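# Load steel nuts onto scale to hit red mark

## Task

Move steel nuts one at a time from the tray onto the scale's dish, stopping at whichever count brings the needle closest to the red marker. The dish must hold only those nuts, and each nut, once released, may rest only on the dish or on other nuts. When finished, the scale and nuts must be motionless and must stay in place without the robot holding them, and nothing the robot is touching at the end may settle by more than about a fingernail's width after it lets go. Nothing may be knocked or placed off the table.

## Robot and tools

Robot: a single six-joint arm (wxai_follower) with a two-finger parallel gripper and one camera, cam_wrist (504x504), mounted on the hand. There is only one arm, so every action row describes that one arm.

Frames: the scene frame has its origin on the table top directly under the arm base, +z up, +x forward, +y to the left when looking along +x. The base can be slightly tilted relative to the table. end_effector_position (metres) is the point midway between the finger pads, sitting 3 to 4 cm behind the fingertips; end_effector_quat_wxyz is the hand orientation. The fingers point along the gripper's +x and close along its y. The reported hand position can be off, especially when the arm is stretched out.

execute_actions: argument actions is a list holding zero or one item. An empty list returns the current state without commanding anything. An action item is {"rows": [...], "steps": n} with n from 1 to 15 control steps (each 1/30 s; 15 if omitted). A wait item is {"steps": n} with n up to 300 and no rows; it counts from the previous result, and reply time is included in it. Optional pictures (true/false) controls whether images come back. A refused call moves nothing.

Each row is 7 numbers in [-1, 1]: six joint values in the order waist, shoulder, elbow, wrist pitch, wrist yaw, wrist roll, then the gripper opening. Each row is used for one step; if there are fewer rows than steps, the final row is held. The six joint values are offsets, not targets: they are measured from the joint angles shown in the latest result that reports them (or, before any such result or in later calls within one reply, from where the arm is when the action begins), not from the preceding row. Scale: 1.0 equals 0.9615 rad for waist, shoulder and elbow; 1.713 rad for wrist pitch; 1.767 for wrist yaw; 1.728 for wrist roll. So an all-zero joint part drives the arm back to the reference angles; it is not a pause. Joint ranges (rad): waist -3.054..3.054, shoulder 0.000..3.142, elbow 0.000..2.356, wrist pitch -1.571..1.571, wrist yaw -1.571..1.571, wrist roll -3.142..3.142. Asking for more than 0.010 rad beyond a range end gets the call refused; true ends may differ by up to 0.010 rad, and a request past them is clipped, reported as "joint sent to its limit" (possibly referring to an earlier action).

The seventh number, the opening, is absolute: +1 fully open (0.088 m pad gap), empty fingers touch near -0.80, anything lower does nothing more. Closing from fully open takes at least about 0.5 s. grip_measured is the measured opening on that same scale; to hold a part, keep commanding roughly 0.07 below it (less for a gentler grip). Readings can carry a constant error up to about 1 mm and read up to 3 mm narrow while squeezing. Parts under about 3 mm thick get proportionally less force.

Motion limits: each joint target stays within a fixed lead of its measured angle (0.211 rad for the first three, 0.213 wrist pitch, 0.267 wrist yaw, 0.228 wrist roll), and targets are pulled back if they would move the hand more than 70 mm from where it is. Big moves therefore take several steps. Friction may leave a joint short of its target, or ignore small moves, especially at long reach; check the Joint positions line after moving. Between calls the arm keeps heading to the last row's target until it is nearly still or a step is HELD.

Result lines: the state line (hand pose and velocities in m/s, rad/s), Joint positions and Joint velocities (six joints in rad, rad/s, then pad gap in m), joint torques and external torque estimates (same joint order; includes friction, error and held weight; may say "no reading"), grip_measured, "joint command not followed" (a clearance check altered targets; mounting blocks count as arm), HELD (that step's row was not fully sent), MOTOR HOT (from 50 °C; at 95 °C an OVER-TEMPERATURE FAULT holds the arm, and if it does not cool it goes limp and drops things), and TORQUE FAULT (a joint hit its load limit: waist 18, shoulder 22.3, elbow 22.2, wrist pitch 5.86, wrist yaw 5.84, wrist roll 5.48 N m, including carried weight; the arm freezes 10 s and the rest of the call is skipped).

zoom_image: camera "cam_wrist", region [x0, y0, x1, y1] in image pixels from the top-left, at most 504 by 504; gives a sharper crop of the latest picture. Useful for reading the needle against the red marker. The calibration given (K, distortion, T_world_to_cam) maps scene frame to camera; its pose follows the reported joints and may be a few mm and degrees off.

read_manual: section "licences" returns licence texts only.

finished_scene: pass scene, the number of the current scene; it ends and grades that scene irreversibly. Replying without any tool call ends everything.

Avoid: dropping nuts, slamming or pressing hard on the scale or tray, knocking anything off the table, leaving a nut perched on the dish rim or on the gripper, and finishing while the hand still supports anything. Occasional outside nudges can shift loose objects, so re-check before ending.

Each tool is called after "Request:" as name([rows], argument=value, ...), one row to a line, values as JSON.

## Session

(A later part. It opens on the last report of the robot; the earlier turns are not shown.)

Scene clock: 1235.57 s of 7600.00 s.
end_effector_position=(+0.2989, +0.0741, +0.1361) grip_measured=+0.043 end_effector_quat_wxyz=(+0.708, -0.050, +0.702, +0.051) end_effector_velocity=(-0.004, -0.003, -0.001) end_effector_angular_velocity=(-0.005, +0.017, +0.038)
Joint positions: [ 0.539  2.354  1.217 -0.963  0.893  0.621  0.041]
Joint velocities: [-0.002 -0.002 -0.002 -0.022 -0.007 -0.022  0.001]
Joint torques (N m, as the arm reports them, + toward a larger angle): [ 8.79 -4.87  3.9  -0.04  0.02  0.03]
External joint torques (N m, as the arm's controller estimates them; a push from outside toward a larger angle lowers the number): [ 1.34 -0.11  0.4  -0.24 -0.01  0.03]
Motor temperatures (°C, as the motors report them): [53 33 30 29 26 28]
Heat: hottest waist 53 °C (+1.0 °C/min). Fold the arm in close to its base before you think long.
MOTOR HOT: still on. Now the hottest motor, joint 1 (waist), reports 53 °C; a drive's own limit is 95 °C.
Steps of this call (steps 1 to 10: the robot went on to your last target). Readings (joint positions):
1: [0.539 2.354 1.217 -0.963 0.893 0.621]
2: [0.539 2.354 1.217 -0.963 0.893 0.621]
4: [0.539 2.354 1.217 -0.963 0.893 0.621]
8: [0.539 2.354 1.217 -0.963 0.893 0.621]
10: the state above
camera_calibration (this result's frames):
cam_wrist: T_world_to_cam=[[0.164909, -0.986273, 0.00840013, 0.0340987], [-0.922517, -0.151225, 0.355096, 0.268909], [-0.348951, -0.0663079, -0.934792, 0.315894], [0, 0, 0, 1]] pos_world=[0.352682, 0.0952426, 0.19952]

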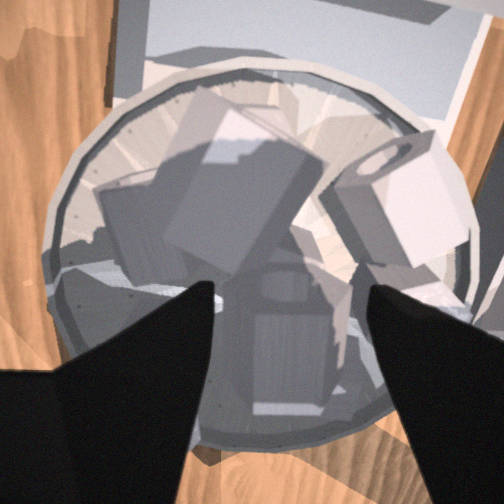

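Request:
execute_actions([
  {"rows":[[0.017,0,0.016,-0.018,0,0.01,0.05],[0.035,-0.003,0.033,-0.038,-0.008,0.022,0.05],[0.053,-0.006,0.05,-0.058,-0.014,0.034,0.05],[0.071,-0.01,0.067,-0.078,-0.02,0.05,0.05],[0.089,-0.013,0.084,-0.098,-0.025,0.07,0.05],[0.1,-0.016,0.097,-0.113,-0.029,0.1,0.05]],"steps":12},
], pictures=false)

Request:
execute_actions([
  {"rows":[[-0.01,-0.04,0,-0.01,0,0.03,0],[-0.03,-0.09,0,-0.015,0.01,0.06,0],[-0.055,-0.14,-0.01,-0.02,0.015,0.09,0],[-0.08,-0.19,-0.02,-0.02,0.025,0.12,0],[-0.11,-0.24,-0.03,-0.02,0.03,0.15,0],[-0.14,-0.29,-0.04,-0.02,0.04,0.18,-0.05],[-0.175,-0.34,-0.045,-0.02,0.045,0.21,-0.1],[-0.21,-0.39,-0.05,-0.02,0.055,0.24,-0.1],[-0.25,-0.44,-0.05,-0.01,0.06,0.27,-0.1],[-0.3,-0.48,-0.05,0.01,0.065,0.3,-0.1],[-0.35,-0.51,-0.055,0.04,0.07,0.33,-0.1],[-0.4,-0.53,-0.06,0.07,0.075,0.36,-0.1],[-0.45,-0.54,-0.065,0.1,0.08,0.39,-0.1],[-0.5,-0.55,-0.07,0.13,0.08,0.41,-0.1],[-0.63,-0.553,-0.084,0.206,0.08,0.42,-0.1]]},
], pictures=false)

Request:
execute_actions([
  {"steps":25},
])

Scene clock: 1253.43 s of 7600.00 s.
end_effector_position=(+0.2979, +0.0745, +0.1762) grip_measured=+0.048 end_effector_quat_wxyz=(+0.715, -0.035, +0.698, +0.036) end_effector_velocity=(-0.006, -0.012, +0.014) end_effector_angular_velocity=(-0.021, +0.054, -0.073)
Joint positions: [ 0.635  2.342  1.302 -1.137  0.852  0.774  0.041]
Joint velocities: [ 0.017 -0.007  0.051 -0.154 -0.037  0.154  0.   ]
Joint torques (N m, as the arm reports them, + toward a larger angle): [ 7.9  -5.05  4.11 -0.16 -0.13  0.1 ]
External joint torques (N m, as the arm's controller estimates them; a push from outside toward a larger angle lowers the number): [ 0.82 -0.71  0.4  -0.38 -0.17  0.1 ]
Motor temperatures (°C, as the motors report them): [54 33 30 29 26 28]
Heat: hottest waist 54 °C (+3.0 °C/min). Fold the arm in close to its base before you think long.
MOTOR HOT: still on. Now the hottest motor, joint 1 (waist), reports 54 °C; a drive's own limit is 95 °C.
Steps of this call (steps 1 to 15: the robot went on to your last target; steps 16 to 524: nothing new was sent; steps 525 to 536: all 12 steps of this action). Readings (joint positions):
525: [0.540 2.354 1.219 -0.966 0.893 0.623]
526: [0.544 2.354 1.222 -0.978 0.893 0.629]
528: [0.561 2.354 1.238 -1.020 0.884 0.655]
532: [0.616 2.348 1.283 -1.104 0.860 0.738]
536: the state above

Scene clock: 1253.93 s of 7600.00 s.
end_effector_position=(+0.3530, -0.0931, +0.1551) grip_measured=-0.089 end_effector_quat_wxyz=(+0.618, +0.398, +0.585, -0.343) end_effector_velocity=(+0.105, -0.361, -0.289) end_effector_angular_velocity=(+0.196, +0.179, -3.538)
Joint positions: [ 0.285  1.879  1.259 -1.007  0.968  1.344  0.035]
Joint velocities: [-1.336 -0.632 -0.198  1.414  0.154  1.267 -0.004]
Joint torques (N m, as the arm reports them, + toward a larger angle): [ 7.78 -2.97  1.92  0.26  0.18  0.14]
External joint torques (N m, as the arm's controller estimates them; a push from outside toward a larger angle lowers the number): [ 0.85 -0.4  -0.58  0.11  0.2   0.14]
Motor temperatures (°C, as the motors report them): [54 33 30 29 26 28]
Heat: hottest waist 54 °C (+3.0 °C/min). Fold the arm in close to its base before you think long.
MOTOR HOT: still on. Now the hottest motor, joint 1 (waist), reports 54 °C; a drive's own limit is 95 °C.
Steps of this call (steps 1 to 15: all 15 steps of this action). Readings (joint positions):
1: [0.635 2.338 1.302 -1.139 0.852 0.784]
2: [0.633 2.329 1.302 -1.144 0.852 0.803]
4: [0.619 2.288 1.296 -1.153 0.855 0.863]
8: [0.537 2.125 1.280 -1.162 0.901 1.029]
15: the state above

Scene clock: 1254.77 s of 7600.00 s.
end_effector_position=(+0.3547, -0.1542, +0.0920) grip_measured=-0.098 end_effector_quat_wxyz=(+0.495, +0.512, +0.488, -0.504) end_effector_velocity=(-0.003, +0.002, -0.004) end_effector_angular_velocity=(+0.007, +0.015, +0.018)
Joint positions: [ 0.035  1.816  1.227 -0.787  0.988  1.497  0.034]
Joint velocities: [-0.007  0.007 -0.002 -0.007 -0.007 -0.007 -0.   ]
Joint torques (N m, as the arm reports them, + toward a larger angle): [ 7.55 -5.63  2.54  0.28  0.25  0.14]
External joint torques (N m, as the arm's controller estimates them; a push from outside toward a larger angle lowers the number): [ 0.58 -1.08 -0.32  0.09  0.19  0.14]
Motor temperatures (°C, as the motors report them): [54 33 30 29 26 28]
Heat: hottest waist 54 °C (+3.0 °C/min). Fold the arm in close to its base before you think long.
MOTOR HOT: still on. Now the hottest motor, joint 1 (waist), reports 54 °C; a drive's own limit is 95 °C.
Steps of this call (steps 1 to 25: the robot went on to your last target). Readings (joint positions):
1: [0.240 1.862 1.253 -0.961 0.973 1.379]
2: [0.195 1.850 1.249 -0.920 0.976 1.406]
4: [0.114 1.835 1.241 -0.864 0.984 1.445]
8: [0.048 1.822 1.230 -0.813 0.987 1.480]
25: the state above
camera_calibration (this result's frames):
cam_wrist: T_world_to_cam=[[-0.999916, 0.0106951, -0.00729865, 0.368439], [0.00731182, 0.931602, 0.363406, 0.137907], [0.0106861, 0.363322, -0.931602, 0.217321], [0, 0, 0, 1]] pos_world=[0.365077, -0.211372, 0.15503]

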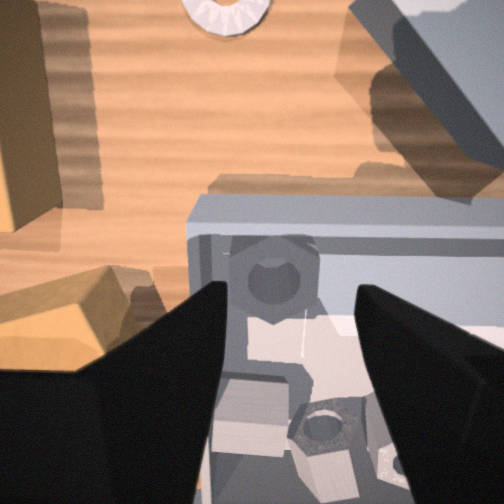

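Request:
execute_actions([
  {"rows":[[-0.012,0.012,0,0.012,0,-0.006,-0.1],[-0.022,0.022,-0.008,0.025,0,-0.013,-0.1],[-0.032,0.029,-0.014,0.037,0,-0.02,-0.1],[-0.042,0.029,-0.02,0.05,0,-0.027,-0.1],[-0.052,0.029,-0.026,0.062,0,-0.033,-0.1],[-0.061,0.029,-0.031,0.074,0,-0.04,-0.1]]},
])

Scene clock: 1262.63 s of 7600.00 s.
end_effector_position=(+0.3584, -0.1572, +0.0713) grip_measured=-0.098 end_effector_quat_wxyz=(+0.491, +0.516, +0.477, -0.515) end_effector_velocity=(+0.004, -0.002, -0.002) end_effector_angular_velocity=(+0.002, -0.015, +0.017)
Joint positions: [-0.017  1.834  1.204 -0.667  0.988  1.433  0.034]
Joint velocities: [-0.007 -0.002 -0.002  0.037 -0.007 -0.051 -0.   ]
Joint torques (N m, as the arm reports them, + toward a larger angle): [ 7.76 -4.07  2.41  0.33  0.11 -0.03]
External joint torques (N m, as the arm's controller estimates them; a push from outside toward a larger angle lowers the number): [ 0.65  0.81 -0.31  0.14  0.05 -0.03]
Motor temperatures (°C, as the motors report them): [54 33 30 29 26 28]
Heat: hottest waist 54 °C (+2.0 °C/min). Fold the arm in close to its base before you think long.
MOTOR HOT: still on. Now the hottest motor, joint 1 (waist), reports 54 °C; a drive's own limit is 95 °C.
Steps of this call (steps 1 to 15: the robot went on to your last target; steps 16 to 221: nothing new was sent; steps 222 to 236: all 15 steps of this action). Readings (joint positions):
222: [0.035 1.815 1.227 -0.784 0.988 1.497]
223: [0.033 1.816 1.227 -0.776 0.988 1.494]
225: [0.025 1.820 1.225 -0.750 0.988 1.480]
229: [-0.005 1.830 1.211 -0.695 0.988 1.448]
236: the state above
camera_calibration (this result's frames):
cam_wrist: T_world_to_cam=[[-0.99918, 0.0399652, -0.00645428, 0.376286], [0.035127, 0.935148, 0.35251, 0.139594], [0.0201239, 0.351995, -0.935786, 0.194265], [0, 0, 0, 1]] pos_world=[0.367164, -0.21396, 0.13501]

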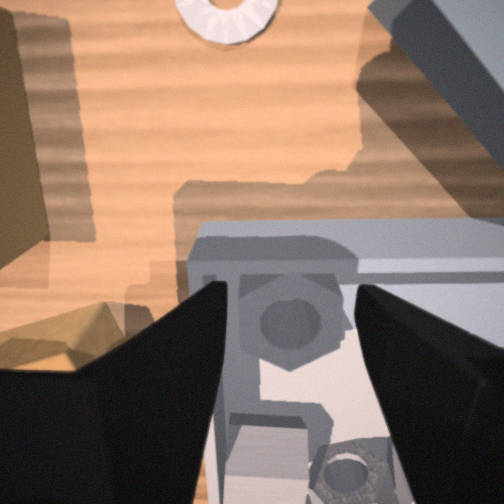

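Request:
execute_actions([
  {"rows":[[0,0.01,-0.005,0.004,0,0,-0.16],[0,0.016,-0.01,0.008,0,0,-0.16],[-0.008,0.016,-0.015,0.015,0,-0.005,-0.16],[-0.016,0.016,-0.022,0.025,0,-0.012,-0.16],[-0.024,0.016,-0.028,0.035,0,-0.02,-0.16],[-0.031,0.016,-0.035,0.045,0,-0.027,-0.16]]},
])

Scene clock: 1269.77 s of 7600.00 s.
end_effector_position=(+0.3575, -0.1561, +0.0606) grip_measured=-0.156 end_effector_quat_wxyz=(+0.492, +0.515, +0.476, -0.516) end_effector_velocity=(+0.001, +0.002, -0.002) end_effector_angular_velocity=(+0.005, -0.006, +0.011)
Joint positions: [-0.04   1.841  1.177 -0.596  0.988  1.39   0.031]
Joint velocities: [-0.002  0.002 -0.007  0.022 -0.007 -0.022 -0.001]
Joint torques (N m, as the arm reports them, + toward a larger angle): [ 7.67 -4.24  2.14  0.23  0.09 -0.07]
External joint torques (N m, as the arm's controller estimates them; a push from outside toward a larger angle lowers the number): [ 0.57  0.64 -0.45  0.04  0.03 -0.07]
Motor temperatures (°C, as the motors report them): [54 33 30 29 26 28]
Heat: hottest waist 54 °C (+1.0 °C/min). Fold the arm in close to its base before you think long.
MOTOR HOT: still on. Now the hottest motor, joint 1 (waist), reports 54 °C; a drive's own limit is 95 °C.
Steps of this call (steps 1 to 15: the robot went on to your last target; steps 16 to 199: nothing new was sent; steps 200 to 214: all 15 steps of this action). Readings (joint positions):
200: [-0.018 1.834 1.203 -0.662 0.988 1.430]
201: [-0.018 1.835 1.203 -0.661 0.988 1.430]
203: [-0.018 1.837 1.199 -0.650 0.988 1.427]
207: [-0.031 1.840 1.185 -0.615 0.988 1.403]
214: the state above
camera_calibration (this result's frames):
cam_wrist: T_world_to_cam=[[-0.999162, 0.0403095, -0.00708067, 0.3754], [0.0353698, 0.93752, 0.346128, 0.142999], [0.0205905, 0.345588, -0.93816, 0.182824], [0, 0, 0, 1]] pos_world=[0.366263, -0.212378, 0.12468]

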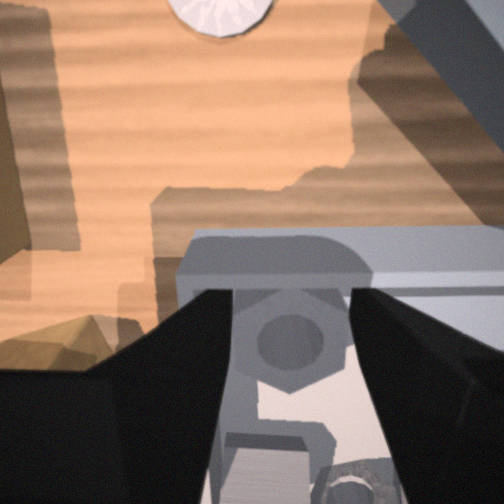

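Request:
execute_actions([
  {"rows":[[-0.008,0.012,-0.008,0.01,0,-0.005,-0.17],[-0.008,0.012,-0.008,0.01,0,-0.005,-0.18],[-0.008,0.012,-0.008,0.01,0,-0.005,-0.21],[-0.008,0.012,-0.008,0.01,0,-0.005,-0.24],[-0.008,0.012,-0.008,0.01,0,-0.005,-0.28],[-0.008,0.012,-0.008,0.01,0,-0.005,-0.32],[-0.008,0.012,-0.008,0.01,0,-0.005,-0.36]]},
], pictures=false)

Request:
execute_actions([
  {"rows":[[0.012,0,0.012,-0.017,0,0.01,-0.36],[0.027,0,0.025,-0.037,0,0.025,-0.36],[0.043,-0.005,0.038,-0.06,0,0.04,-0.36],[0.06,-0.01,0.052,-0.085,0,0.055,-0.36],[0.08,-0.015,0.066,-0.11,0,0.07,-0.36],[0.1,-0.02,0.08,-0.14,0,0.085,-0.36],[0.125,-0.025,0.095,-0.17,0,0.1,-0.36]]},
])

Scene clock: 1278.23 s of 7600.00 s.
end_effector_position=(+0.3582, -0.1556, +0.0598) grip_measured=-0.285 end_effector_quat_wxyz=(+0.493, +0.515, +0.475, -0.516) end_effector_velocity=(-0.003, +0.003, -0.001) end_effector_angular_velocity=(+0.024, +0.009, +0.010)
Joint positions: [-0.041  1.843  1.174 -0.585  0.988  1.384  0.025]
Joint velocities: [-0.002 -0.002 -0.002 -0.022 -0.022  0.007 -0.   ]
Joint torques (N m, as the arm reports them, + toward a larger angle): [ 7.58 -3.94  2.61  0.56  0.05 -0.08]
External joint torques (N m, as the arm's controller estimates them; a push from outside toward a larger angle lowers the number): [ 0.51  0.93  0.09  0.38 -0.01 -0.08]
Motor temperatures (°C, as the motors report them): [53 33 30 29 26 28]
Heat: hottest waist 53 °C (+0.0 °C/min). Fold the arm in close to its base before you think long.
MOTOR HOT: still on. Now the hottest motor, joint 1 (waist), reports 53 °C; a drive's own limit is 95 °C.
Steps of this call (steps 1 to 15: the robot went on to your last target; steps 16 to 239: nothing new was sent; steps 240 to 254: all 15 steps of this action). Readings (joint positions):
240: [-0.040 1.842 1.175 -0.591 0.988 1.387]
241: [-0.041 1.842 1.175 -0.588 0.988 1.387]
243: [-0.041 1.843 1.175 -0.585 0.988 1.385]
247: [-0.041 1.843 1.174 -0.585 0.988 1.385]
254: the state above

Scene clock: 1278.73 s of 7600.00 s.
end_effector_position=(+0.3570, -0.1495, +0.1052) grip_measured=-0.285 end_effector_quat_wxyz=(+0.498, +0.512, +0.491, -0.498) end_effector_velocity=(-0.016, -0.000, -0.000) end_effector_angular_velocity=(+0.023, +0.065, +0.023)
Joint positions: [ 0.075  1.824  1.258 -0.859  0.988  1.547  0.025]
Joint velocities: [-0.007 -0.002  0.012 -0.125 -0.022  0.066 -0.   ]
Joint torques (N m, as the arm reports them, + toward a larger angle): [ 8.51 -5.24  3.46 -0.07  0.03  0.12]
External joint torques (N m, as the arm's controller estimates them; a push from outside toward a larger angle lowers the number): [ 1.37 -0.92  0.57 -0.25  0.    0.12]
Motor temperatures (°C, as the motors report them): [53 33 30 29 26 28]
Heat: hottest waist 53 °C (+0.0 °C/min). Fold the arm in close to its base before you think long.
MOTOR HOT: still on. Now the hottest motor, joint 1 (waist), reports 53 °C; a drive's own limit is 95 °C.
Steps of this call (steps 1 to 15: all 15 steps of this action). Readings (joint positions):
1: [-0.040 1.843 1.174 -0.585 0.988 1.385]
2: [-0.038 1.843 1.177 -0.595 0.988 1.393]
4: [-0.027 1.843 1.188 -0.642 0.988 1.421]
8: [0.030 1.839 1.228 -0.775 0.988 1.500]
15: the state above
camera_calibration (this result's frames):
cam_wrist: T_world_to_cam=[[-0.999917, -0.00239754, -0.0126532, 0.36939], [-0.0068982, 0.929393, 0.369026, 0.132841], [0.010875, 0.369083, -0.929333, 0.228434], [0, 0, 0, 1]] pos_world=[0.367791, -0.206887, 0.167943]

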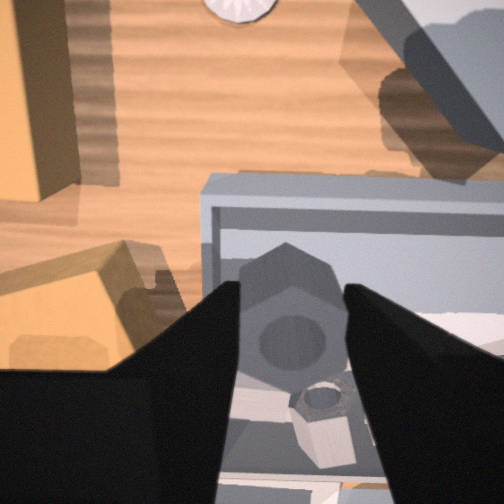

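Request:
execute_actions([
  {"rows":[[0.035,0,0,-0.03,0,0.02,-0.37],[0.07,-0.01,0,-0.05,0,0.04,-0.37],[0.11,-0.02,0,-0.075,0,0.06,-0.37],[0.15,-0.03,0,-0.1,0,0.08,-0.37],[0.19,-0.03,-0.01,-0.125,0,0.1,-0.37],[0.23,-0.03,-0.02,-0.15,-0.005,0.12,-0.37],[0.27,-0.02,-0.03,-0.17,-0.01,0.14,-0.37],[0.31,0,-0.04,-0.19,-0.015,0.16,-0.37],[0.35,0.03,-0.045,-0.205,-0.022,0.18,-0.37],[0.39,0.07,-0.05,-0.215,-0.03,0.195,-0.37],[0.43,0.12,-0.055,-0.215,-0.04,0.21,-0.37],[0.465,0.17,-0.055,-0.215,-0.05,0.22,-0.37],[0.5,0.23,-0.055,-0.21,-0.058,0.23,-0.37],[0.53,0.29,-0.055,-0.207,-0.066,0.24,-0.37],[0.553,0.36,-0.055,-0.205,-0.074,0.244,-0.37]]},
], pictures=false)

Request:
execute_actions([
  {"steps":24},
])

Scene clock: 1291.80 s of 7600.00 s.
end_effector_position=(+0.3151, -0.0316, +0.1888) grip_measured=-0.285 end_effector_quat_wxyz=(+0.575, +0.445, +0.560, -0.397) end_effector_velocity=(-0.145, +0.463, +0.013) end_effector_angular_velocity=(-0.154, +0.221, +1.171)
Joint positions: [ 0.496  1.982  1.224 -1.189  0.912  1.898  0.025]
Joint velocities: [ 0.862  1.292 -0.076 -0.11  -0.403  0.491 -0.   ]
Joint torques (N m, as the arm reports them, + toward a larger angle): [ 7.89 -2.49  2.72 -0.19 -0.18  0.15]
External joint torques (N m, as the arm's controller estimates them; a push from outside toward a larger angle lowers the number): [ 1.3   0.47 -0.33 -0.34 -0.22  0.14]
Motor temperatures (°C, as the motors report them): [54 33 30 29 26 28]
Heat: hottest waist 54 °C (+1.0 °C/min). Fold the arm in close to its base before you think long.
MOTOR HOT: still on. Now the hottest motor, joint 1 (waist), reports 54 °C; a drive's own limit is 95 °C.
Steps of this call (steps 1 to 30: the robot went on to your last target; steps 31 to 377: nothing new was sent; steps 378 to 392: all 15 steps of this action). Readings (joint positions):
378: [0.078 1.824 1.260 -0.878 0.988 1.559]
379: [0.085 1.824 1.260 -0.891 0.988 1.570]
381: [0.119 1.820 1.260 -0.940 0.988 1.610]
385: [0.252 1.811 1.250 -1.069 0.987 1.720]
392: the state above

Scene clock: 1292.60 s of 7600.00 s.
end_effector_position=(+0.2866, +0.0251, +0.1836) grip_measured=-0.285 end_effector_quat_wxyz=(+0.604, +0.375, +0.596, -0.373) end_effector_velocity=(-0.002, -0.000, -0.001) end_effector_angular_velocity=(-0.002, +0.013, +0.030)
Joint positions: [ 0.604  2.164  1.204 -1.207  0.863  1.966  0.025]
Joint velocities: [-0.002  0.002 -0.002 -0.007 -0.007 -0.022 -0.   ]
Joint torques (N m, as the arm reports them, + toward a larger angle): [ 8.37 -3.06  3.93 -0.19 -0.13  0.1 ]
External joint torques (N m, as the arm's controller estimates them; a push from outside toward a larger angle lowers the number): [ 1.5   0.68  0.08 -0.4  -0.19  0.1 ]
Motor temperatures (°C, as the motors report them): [54 33 30 29 26 28]
Heat: hottest waist 54 °C (+1.0 °C/min). Fold the arm in close to its base before you think long.
MOTOR HOT: still on. Now the hottest motor, joint 1 (waist), reports 54 °C; a drive's own limit is 95 °C.
Steps of this call (steps 1 to 24: the robot went on to your last target). Readings (joint positions):
1: [0.524 2.026 1.221 -1.193 0.900 1.914]
2: [0.548 2.065 1.218 -1.194 0.888 1.926]
4: [0.580 2.120 1.209 -1.200 0.870 1.943]
8: [0.597 2.152 1.204 -1.205 0.866 1.958]
24: the state above
camera_calibration (this result's frames):
cam_wrist: T_world_to_cam=[[-0.887738, -0.460349, 0.000585891, 0.277301], [-0.429933, 0.829536, 0.356409, 0.0672057], [-0.164558, 0.316146, -0.93433, 0.290189], [0, 0, 0, 1]] pos_world=[0.322818, -0.0198364, 0.247017]

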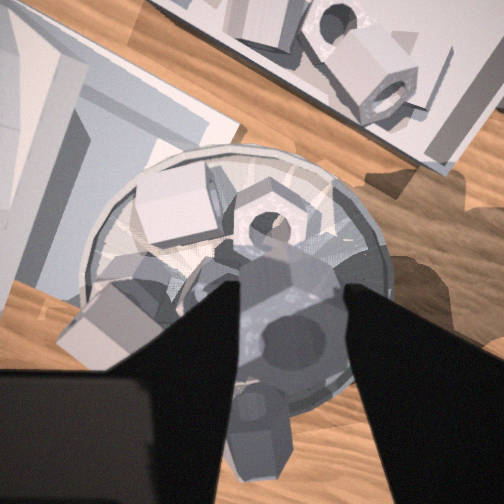

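Request:
execute_actions([
  {"rows":[[-0.015,0,-0.01,0.012,0.004,-0.009,-0.37],[-0.028,0,-0.02,0.025,0.007,-0.018,-0.37],[-0.041,0,-0.029,0.038,0.01,-0.028,-0.37],[-0.054,0,-0.039,0.051,0.013,-0.037,-0.37],[-0.067,0,-0.048,0.064,0.016,-0.046,-0.37],[-0.079,0,-0.057,0.076,0.019,-0.055,-0.37]]},
])

Scene clock: 1299.97 s of 7600.00 s.
end_effector_position=(+0.2918, +0.0247, +0.1587) grip_measured=-0.285 end_effector_quat_wxyz=(+0.599, +0.379, +0.599, -0.374) end_effector_velocity=(+0.002, +0.002, -0.002) end_effector_angular_velocity=(+0.006, -0.015, +0.014)
Joint positions: [ 0.532  2.164  1.157 -1.084  0.89   1.877  0.025]
Joint velocities: [-0.002 -0.002 -0.012  0.037  0.007 -0.037 -0.   ]
Joint torques (N m, as the arm reports them, + toward a larger angle): [ 7.74 -4.12  3.23  0.3   0.24 -0.06]
External joint torques (N m, as the arm's controller estimates them; a push from outside toward a larger angle lowers the number): [ 0.76 -0.19 -0.34  0.13  0.19 -0.06]
Motor temperatures (°C, as the motors report them): [54 33 30 29 26 28]
Heat: hottest waist 54 °C (+0.0 °C/min). Fold the arm in close to its base before you think long.
MOTOR HOT: still on. Now the hottest motor, joint 1 (waist), reports 54 °C; a drive's own limit is 95 °C.
Steps of this call (steps 1 to 15: the robot went on to your last target; steps 16 to 206: nothing new was sent; steps 207 to 221: all 15 steps of this action). Readings (joint positions):
207: [0.604 2.164 1.204 -1.207 0.863 1.966]
208: [0.601 2.164 1.203 -1.200 0.863 1.960]
210: [0.589 2.164 1.195 -1.171 0.867 1.941]
214: [0.548 2.164 1.169 -1.113 0.883 1.898]
221: the state above
camera_calibration (this result's frames):
cam_wrist: T_world_to_cam=[[-0.891202, -0.453599, 0.00252286, 0.282282], [-0.421259, 0.829699, 0.366252, 0.0745883], [-0.168225, 0.325342, -0.930512, 0.268096], [0, 0, 0, 1]] pos_world=[0.328092, -0.0210662, 0.221437]

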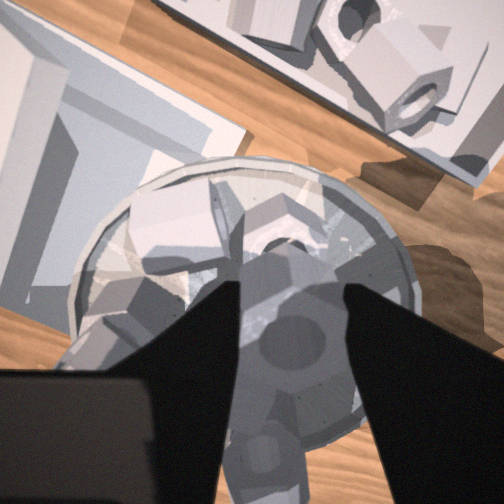

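Request:
execute_actions([
  {"rows":[[-0.01,-0.01,0,0.005,0.003,-0.006,-0.37],[-0.018,-0.015,-0.008,0.012,0.005,-0.011,-0.37],[-0.025,-0.015,-0.015,0.02,0.007,-0.017,-0.37],[-0.032,-0.015,-0.021,0.027,0.009,-0.022,-0.37]]},
])

Scene clock: 1312.37 s of 7600.00 s.
end_effector_position=(+0.2947, +0.0222, +0.1507) grip_measured=-0.285 end_effector_quat_wxyz=(+0.597, +0.382, +0.598, -0.375) end_effector_velocity=(-0.001, -0.000, -0.000) end_effector_angular_velocity=(+0.008, +0.003, +0.015)
Joint positions: [ 0.504  2.157  1.142 -1.042  0.902  1.842  0.025]
Joint velocities: [-0.002 -0.007 -0.007  0.007 -0.007 -0.022  0.   ]
Joint torques (N m, as the arm reports them, + toward a larger angle): [ 7.96 -5.11  3.28  0.29  0.3  -0.04]
External joint torques (N m, as the arm's controller estimates them; a push from outside toward a larger angle lowers the number): [ 0.95 -1.16 -0.25  0.11  0.24 -0.04]
Motor temperatures (°C, as the motors report them): [54 33 30 29 26 28]
Heat: hottest waist 54 °C (+0.0 °C/min). Fold the arm in close to its base before you think long.
MOTOR HOT: still on. Now the hottest motor, joint 1 (waist), reports 54 °C; a drive's own limit is 95 °C.
Steps of this call (steps 1 to 15: the robot went on to your last target; steps 16 to 357: nothing new was sent; steps 358 to 372: all 15 steps of this action). Readings (joint positions):
358: [0.530 2.164 1.155 -1.079 0.892 1.872]
359: [0.529 2.164 1.155 -1.077 0.892 1.870]
361: [0.522 2.162 1.152 -1.064 0.895 1.860]
365: [0.507 2.159 1.145 -1.049 0.900 1.847]
372: the state above
camera_calibration (this result's frames):
cam_wrist: T_world_to_cam=[[-0.894632, -0.446803, 0.000639867, 0.284903], [-0.415046, 0.831575, 0.369079, 0.0784597], [-0.165438, 0.329925, -0.929398, 0.260925], [0, 0, 0, 1]] pos_world=[0.330615, -0.0240354, 0.213363]

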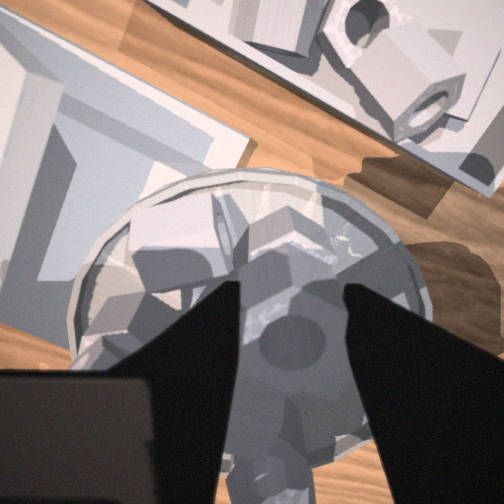

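Request:
execute_actions([
  {"rows":[[-0.005,-0.008,-0.012,0.005,0,-0.003,-0.37],[-0.011,-0.009,-0.018,0.011,0.003,-0.007,-0.37],[-0.016,-0.009,-0.024,0.017,0.005,-0.011,-0.37],[-0.021,-0.009,-0.029,0.023,0.006,-0.014,-0.37]]},
], pictures=false)

Scene clock: 1318.20 s of 7600.00 s.
end_effector_position=(+0.2934, +0.0221, +0.1445) grip_measured=-0.285 end_effector_quat_wxyz=(+0.596, +0.383, +0.598, -0.375) end_effector_velocity=(-0.003, -0.002, -0.002) end_effector_angular_velocity=(+0.002, +0.014, +0.009)
Joint positions: [ 0.489  2.154  1.121 -1.007  0.907  1.821  0.025]
Joint velocities: [-0.007 -0.007 -0.007 -0.007 -0.007 -0.007 -0.   ]
Joint torques (N m, as the arm reports them, + toward a larger angle): [ 7.75 -4.96  2.88  0.35  0.26 -0.09]
External joint torques (N m, as the arm's controller estimates them; a push from outside toward a larger angle lowers the number): [ 0.75 -1.   -0.6   0.16  0.2  -0.09]
Motor temperatures (°C, as the motors report them): [54 33 30 29 26 28]
Heat: hottest waist 54 °C (+0.0 °C/min). Fold the arm in close to its base before you think long.
MOTOR HOT: still on. Now the hottest motor, joint 1 (waist), reports 54 °C; a drive's own limit is 95 °C.
Steps of this call (steps 1 to 15: the robot went on to your last target; steps 16 to 160: nothing new was sent; steps 161 to 175: all 15 steps of this action). Readings (joint positions):
161: [0.504 2.157 1.141 -1.040 0.902 1.841]
162: [0.503 2.156 1.139 -1.037 0.902 1.839]
164: [0.499 2.155 1.133 -1.025 0.903 1.832]
168: [0.490 2.155 1.123 -1.012 0.905 1.824]
175: the state above

Request:
execute_actions([
  {"rows":[[-0.012,0,-0.012,0.009,0.002,-0.005,-0.37]],"steps":10},
], pictures=false)

Request:
execute_actions([
  {"rows":[[0,0,0,0,0,0,-0.31],[0,0,0,0,0,0,-0.28],[0,0,0,0,0,0,-0.25],[0,0,0,0,0,0,-0.21],[0,0,0,0,0,0,-0.16],[0,0,0,0,0,0,-0.1]],"steps":12},
], pictures=false)

Request:
execute_actions([
  {"rows":[[0.017,0,0.016,-0.018,0,0.01,-0.1],[0.035,0,0.032,-0.038,-0.006,0.02,-0.1],[0.055,0,0.05,-0.06,-0.012,0.02,-0.1],[0.075,0,0.068,-0.08,-0.018,0.01,-0.1],[0.095,0,0.086,-0.095,-0.022,-0.02,-0.1],[0.115,-0.005,0.1,-0.1,-0.026,-0.06,-0.1],[0.14,-0.01,0.118,-0.09,-0.03,-0.11,0],[0.165,-0.02,0.135,-0.07,-0.035,-0.17,0.1],[0.19,-0.025,0.15,-0.05,-0.04,-0.24,0.3],[0.215,-0.03,0.165,-0.03,-0.043,-0.32,0.5],[0.24,-0.038,0.185,-0.005,-0.047,-0.4,0.7],[0.272,-0.046,0.205,0.033,-0.053,-0.575,0.9]]},
], pictures=false)

Request:
execute_actions([
  {"steps":60},
])

Request:
zoom_image(camera="cam_wrist", region=[200,50,370,190])

Scene clock: 1335.13 s of 7600.00 s.
end_effector_position=(+0.2932, +0.0226, +0.1434) grip_measured=-0.285 end_effector_quat_wxyz=(+0.596, +0.383, +0.599, -0.374) end_effector_velocity=(-0.004, -0.002, -0.002) end_effector_angular_velocity=(+0.000, +0.016, +0.013)
Joint positions: [ 0.487  2.154  1.117 -0.998  0.907  1.815  0.025]
Joint velocities: [-0.007 -0.002 -0.007 -0.007 -0.007 -0.007 -0.   ]
Joint torques (N m, as the arm reports them, + toward a larger angle): [ 6.99 -4.14  2.73  0.57  0.19 -0.02]
External joint torques (N m, as the arm's controller estimates them; a push from outside toward a larger angle lowers the number): [ 0.   -0.22 -0.69  0.38  0.14 -0.02]
Motor temperatures (°C, as the motors report them): [53 33 30 29 26 28]
Heat: hottest waist 53 °C (+0.0 °C/min). Fold the arm in close to its base before you think long.
MOTOR HOT: still on. Now the hottest motor, joint 1 (waist), reports 53 °C; a drive's own limit is 95 °C.
Steps of this call (steps 1 to 15: the robot went on to your last target; steps 16 to 498: nothing new was sent; steps 499 to 508: all 10 steps of this action). Readings (joint positions):
499: [0.489 2.154 1.119 -1.004 0.907 1.819]
500: [0.489 2.154 1.119 -1.003 0.907 1.818]
502: [0.488 2.154 1.118 -1.000 0.907 1.816]
506: [0.487 2.154 1.117 -0.999 0.907 1.815]
508: the state above

Scene clock: 1335.53 s of 7600.00 s.
end_effector_position=(+0.2932, +0.0229, +0.1438) grip_measured=-0.127 end_effector_quat_wxyz=(+0.597, +0.383, +0.598, -0.373) end_effector_velocity=(-0.005, -0.003, -0.002) end_effector_angular_velocity=(-0.018, +0.012, +0.016)
Joint positions: [ 0.489  2.154  1.117 -0.998  0.907  1.815  0.033]
Joint velocities: [-0.002  0.002 -0.007 -0.022  0.007  0.007  0.01 ]
Joint torques (N m, as the arm reports them, + toward a larger angle): [ 8.   -4.25  3.74  0.08  0.08  0.04]
External joint torques (N m, as the arm's controller estimates them; a push from outside toward a larger angle lowers the number): [ 0.98 -0.35  0.33 -0.09  0.02  0.03]
Motor temperatures (°C, as the motors report them): [53 33 30 29 26 28]
Heat: hottest waist 53 °C (+0.0 °C/min). Fold the arm in close to its base before you think long.
MOTOR HOT: still on. Now the hottest motor, joint 1 (waist), reports 53 °C; a drive's own limit is 95 °C.
Steps of this call (steps 1 to 12: all 12 steps of this action). Readings (joint positions):
1: [0.487 2.154 1.117 -0.998 0.907 1.815]
2: [0.488 2.154 1.117 -0.998 0.907 1.815]
4: [0.489 2.154 1.117 -0.998 0.907 1.815]
8: [0.489 2.154 1.117 -0.998 0.907 1.815]
12: the state above

Scene clock: 1336.03 s of 7600.00 s.
end_effector_position=(+0.3283, +0.0652, +0.2465) grip_measured=+0.671 end_effector_quat_wxyz=(+0.717, +0.330, +0.598, -0.137) end_effector_velocity=(+0.080, +0.071, +0.232) end_effector_angular_velocity=(+0.215, -0.889, +1.118)
Joint positions: [ 0.726  2.122  1.291 -0.986  0.829  1.345  0.072]
Joint velocities: [ 0.408 -0.168  0.281  0.344 -0.095 -1.502  0.1  ]
Joint torques (N m, as the arm reports them, + toward a larger angle): [ 6.4  -4.05  3.75  0.45 -0.13 -0.1 ]
External joint torques (N m, as the arm's controller estimates them; a push from outside toward a larger angle lowers the number): [ 0.7  -0.95  0.   -0.01 -0.19 -0.08]
Motor temperatures (°C, as the motors report them): [53 33 30 29 26 28]
Heat: hottest waist 53 °C (+0.0 °C/min). Fold the arm in close to its base before you think long.
MOTOR HOT: still on. Now the hottest motor, joint 1 (waist), reports 53 °C; a drive's own limit is 95 °C.
Steps of this call (steps 1 to 15: all 15 steps of this action). Readings (joint positions):
1: [0.490 2.154 1.117 -1.001 0.907 1.817]
2: [0.493 2.154 1.121 -1.014 0.907 1.823]
4: [0.512 2.154 1.137 -1.056 0.900 1.830]
8: [0.579 2.152 1.190 -1.117 0.874 1.712]
15: the state above

Scene clock: 1338.03 s of 7600.00 s.
end_effector_position=(+0.3354, +0.0719, +0.2626) grip_measured=+0.898 end_effector_quat_wxyz=(+0.787, +0.164, +0.594, +0.029) end_effector_velocity=(-0.004, -0.002, -0.002) end_effector_angular_velocity=(-0.010, +0.013, +0.023)
Joint positions: [ 0.751  2.111  1.309 -0.944  0.818  0.823  0.083]
Joint velocities: [-0.002 -0.002 -0.002 -0.022 -0.007 -0.007  0.   ]
Joint torques (N m, as the arm reports them, + toward a larger angle): [ 8.05 -4.25  5.12  0.84 -0.1  -0.07]
External joint torques (N m, as the arm's controller estimates them; a push from outside toward a larger angle lowers the number): [ 1.11 -0.52  0.34  0.04 -0.12 -0.06]
Motor temperatures (°C, as the motors report them): [53 33 30 29 26 28]
Heat: hottest waist 53 °C (+0.0 °C/min). Fold the arm in close to its base before you think long.
MOTOR HOT: still on. Now the hottest motor, joint 1 (waist), reports 53 °C; a drive's own limit is 95 °C.
Steps of this call (steps 1 to 45: the robot went on to your last target; steps 46 to 60: nothing new was sent). Readings (joint positions):
1: [0.737 2.117 1.298 -0.976 0.827 1.292]
2: [0.743 2.113 1.303 -0.969 0.825 1.240]
4: [0.748 2.111 1.307 -0.958 0.823 1.136]
8: [0.749 2.111 1.307 -0.949 0.819 0.943]
60: the state above
The arm was judged still, so your last target was given up. Only a new action makes it travel on or press farther. Fingers that are still opening or closing keep moving.
camera_calibration (this result's frames):
cam_wrist: T_world_to_cam=[[-0.129926, -0.951633, -0.278414, 0.196576], [-0.988887, 0.103903, 0.106331, 0.326519], [-0.0722604, 0.289135, -0.954557, 0.333539], [0, 0, 0, 1]] pos_world=[0.372532, 0.0567043, 0.338392]

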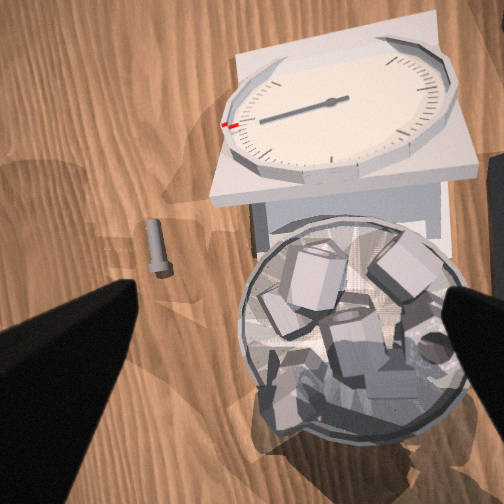

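Region (200, 50, 370, 190) of cam_wrist's 504x504 image, scaled by 2.965, with more detail than that image has; it fills the top 415 rows of this view, and the rest is white.

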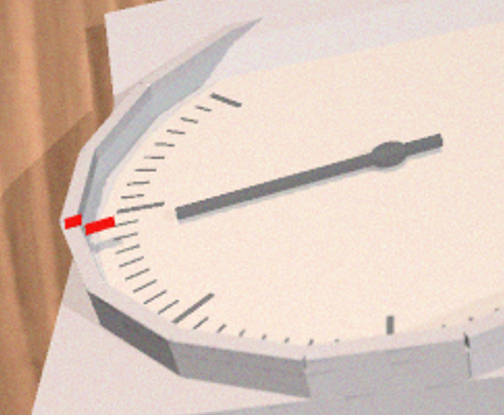

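Request:
finished_scene(scene=2)

The scene is finished: the task was done.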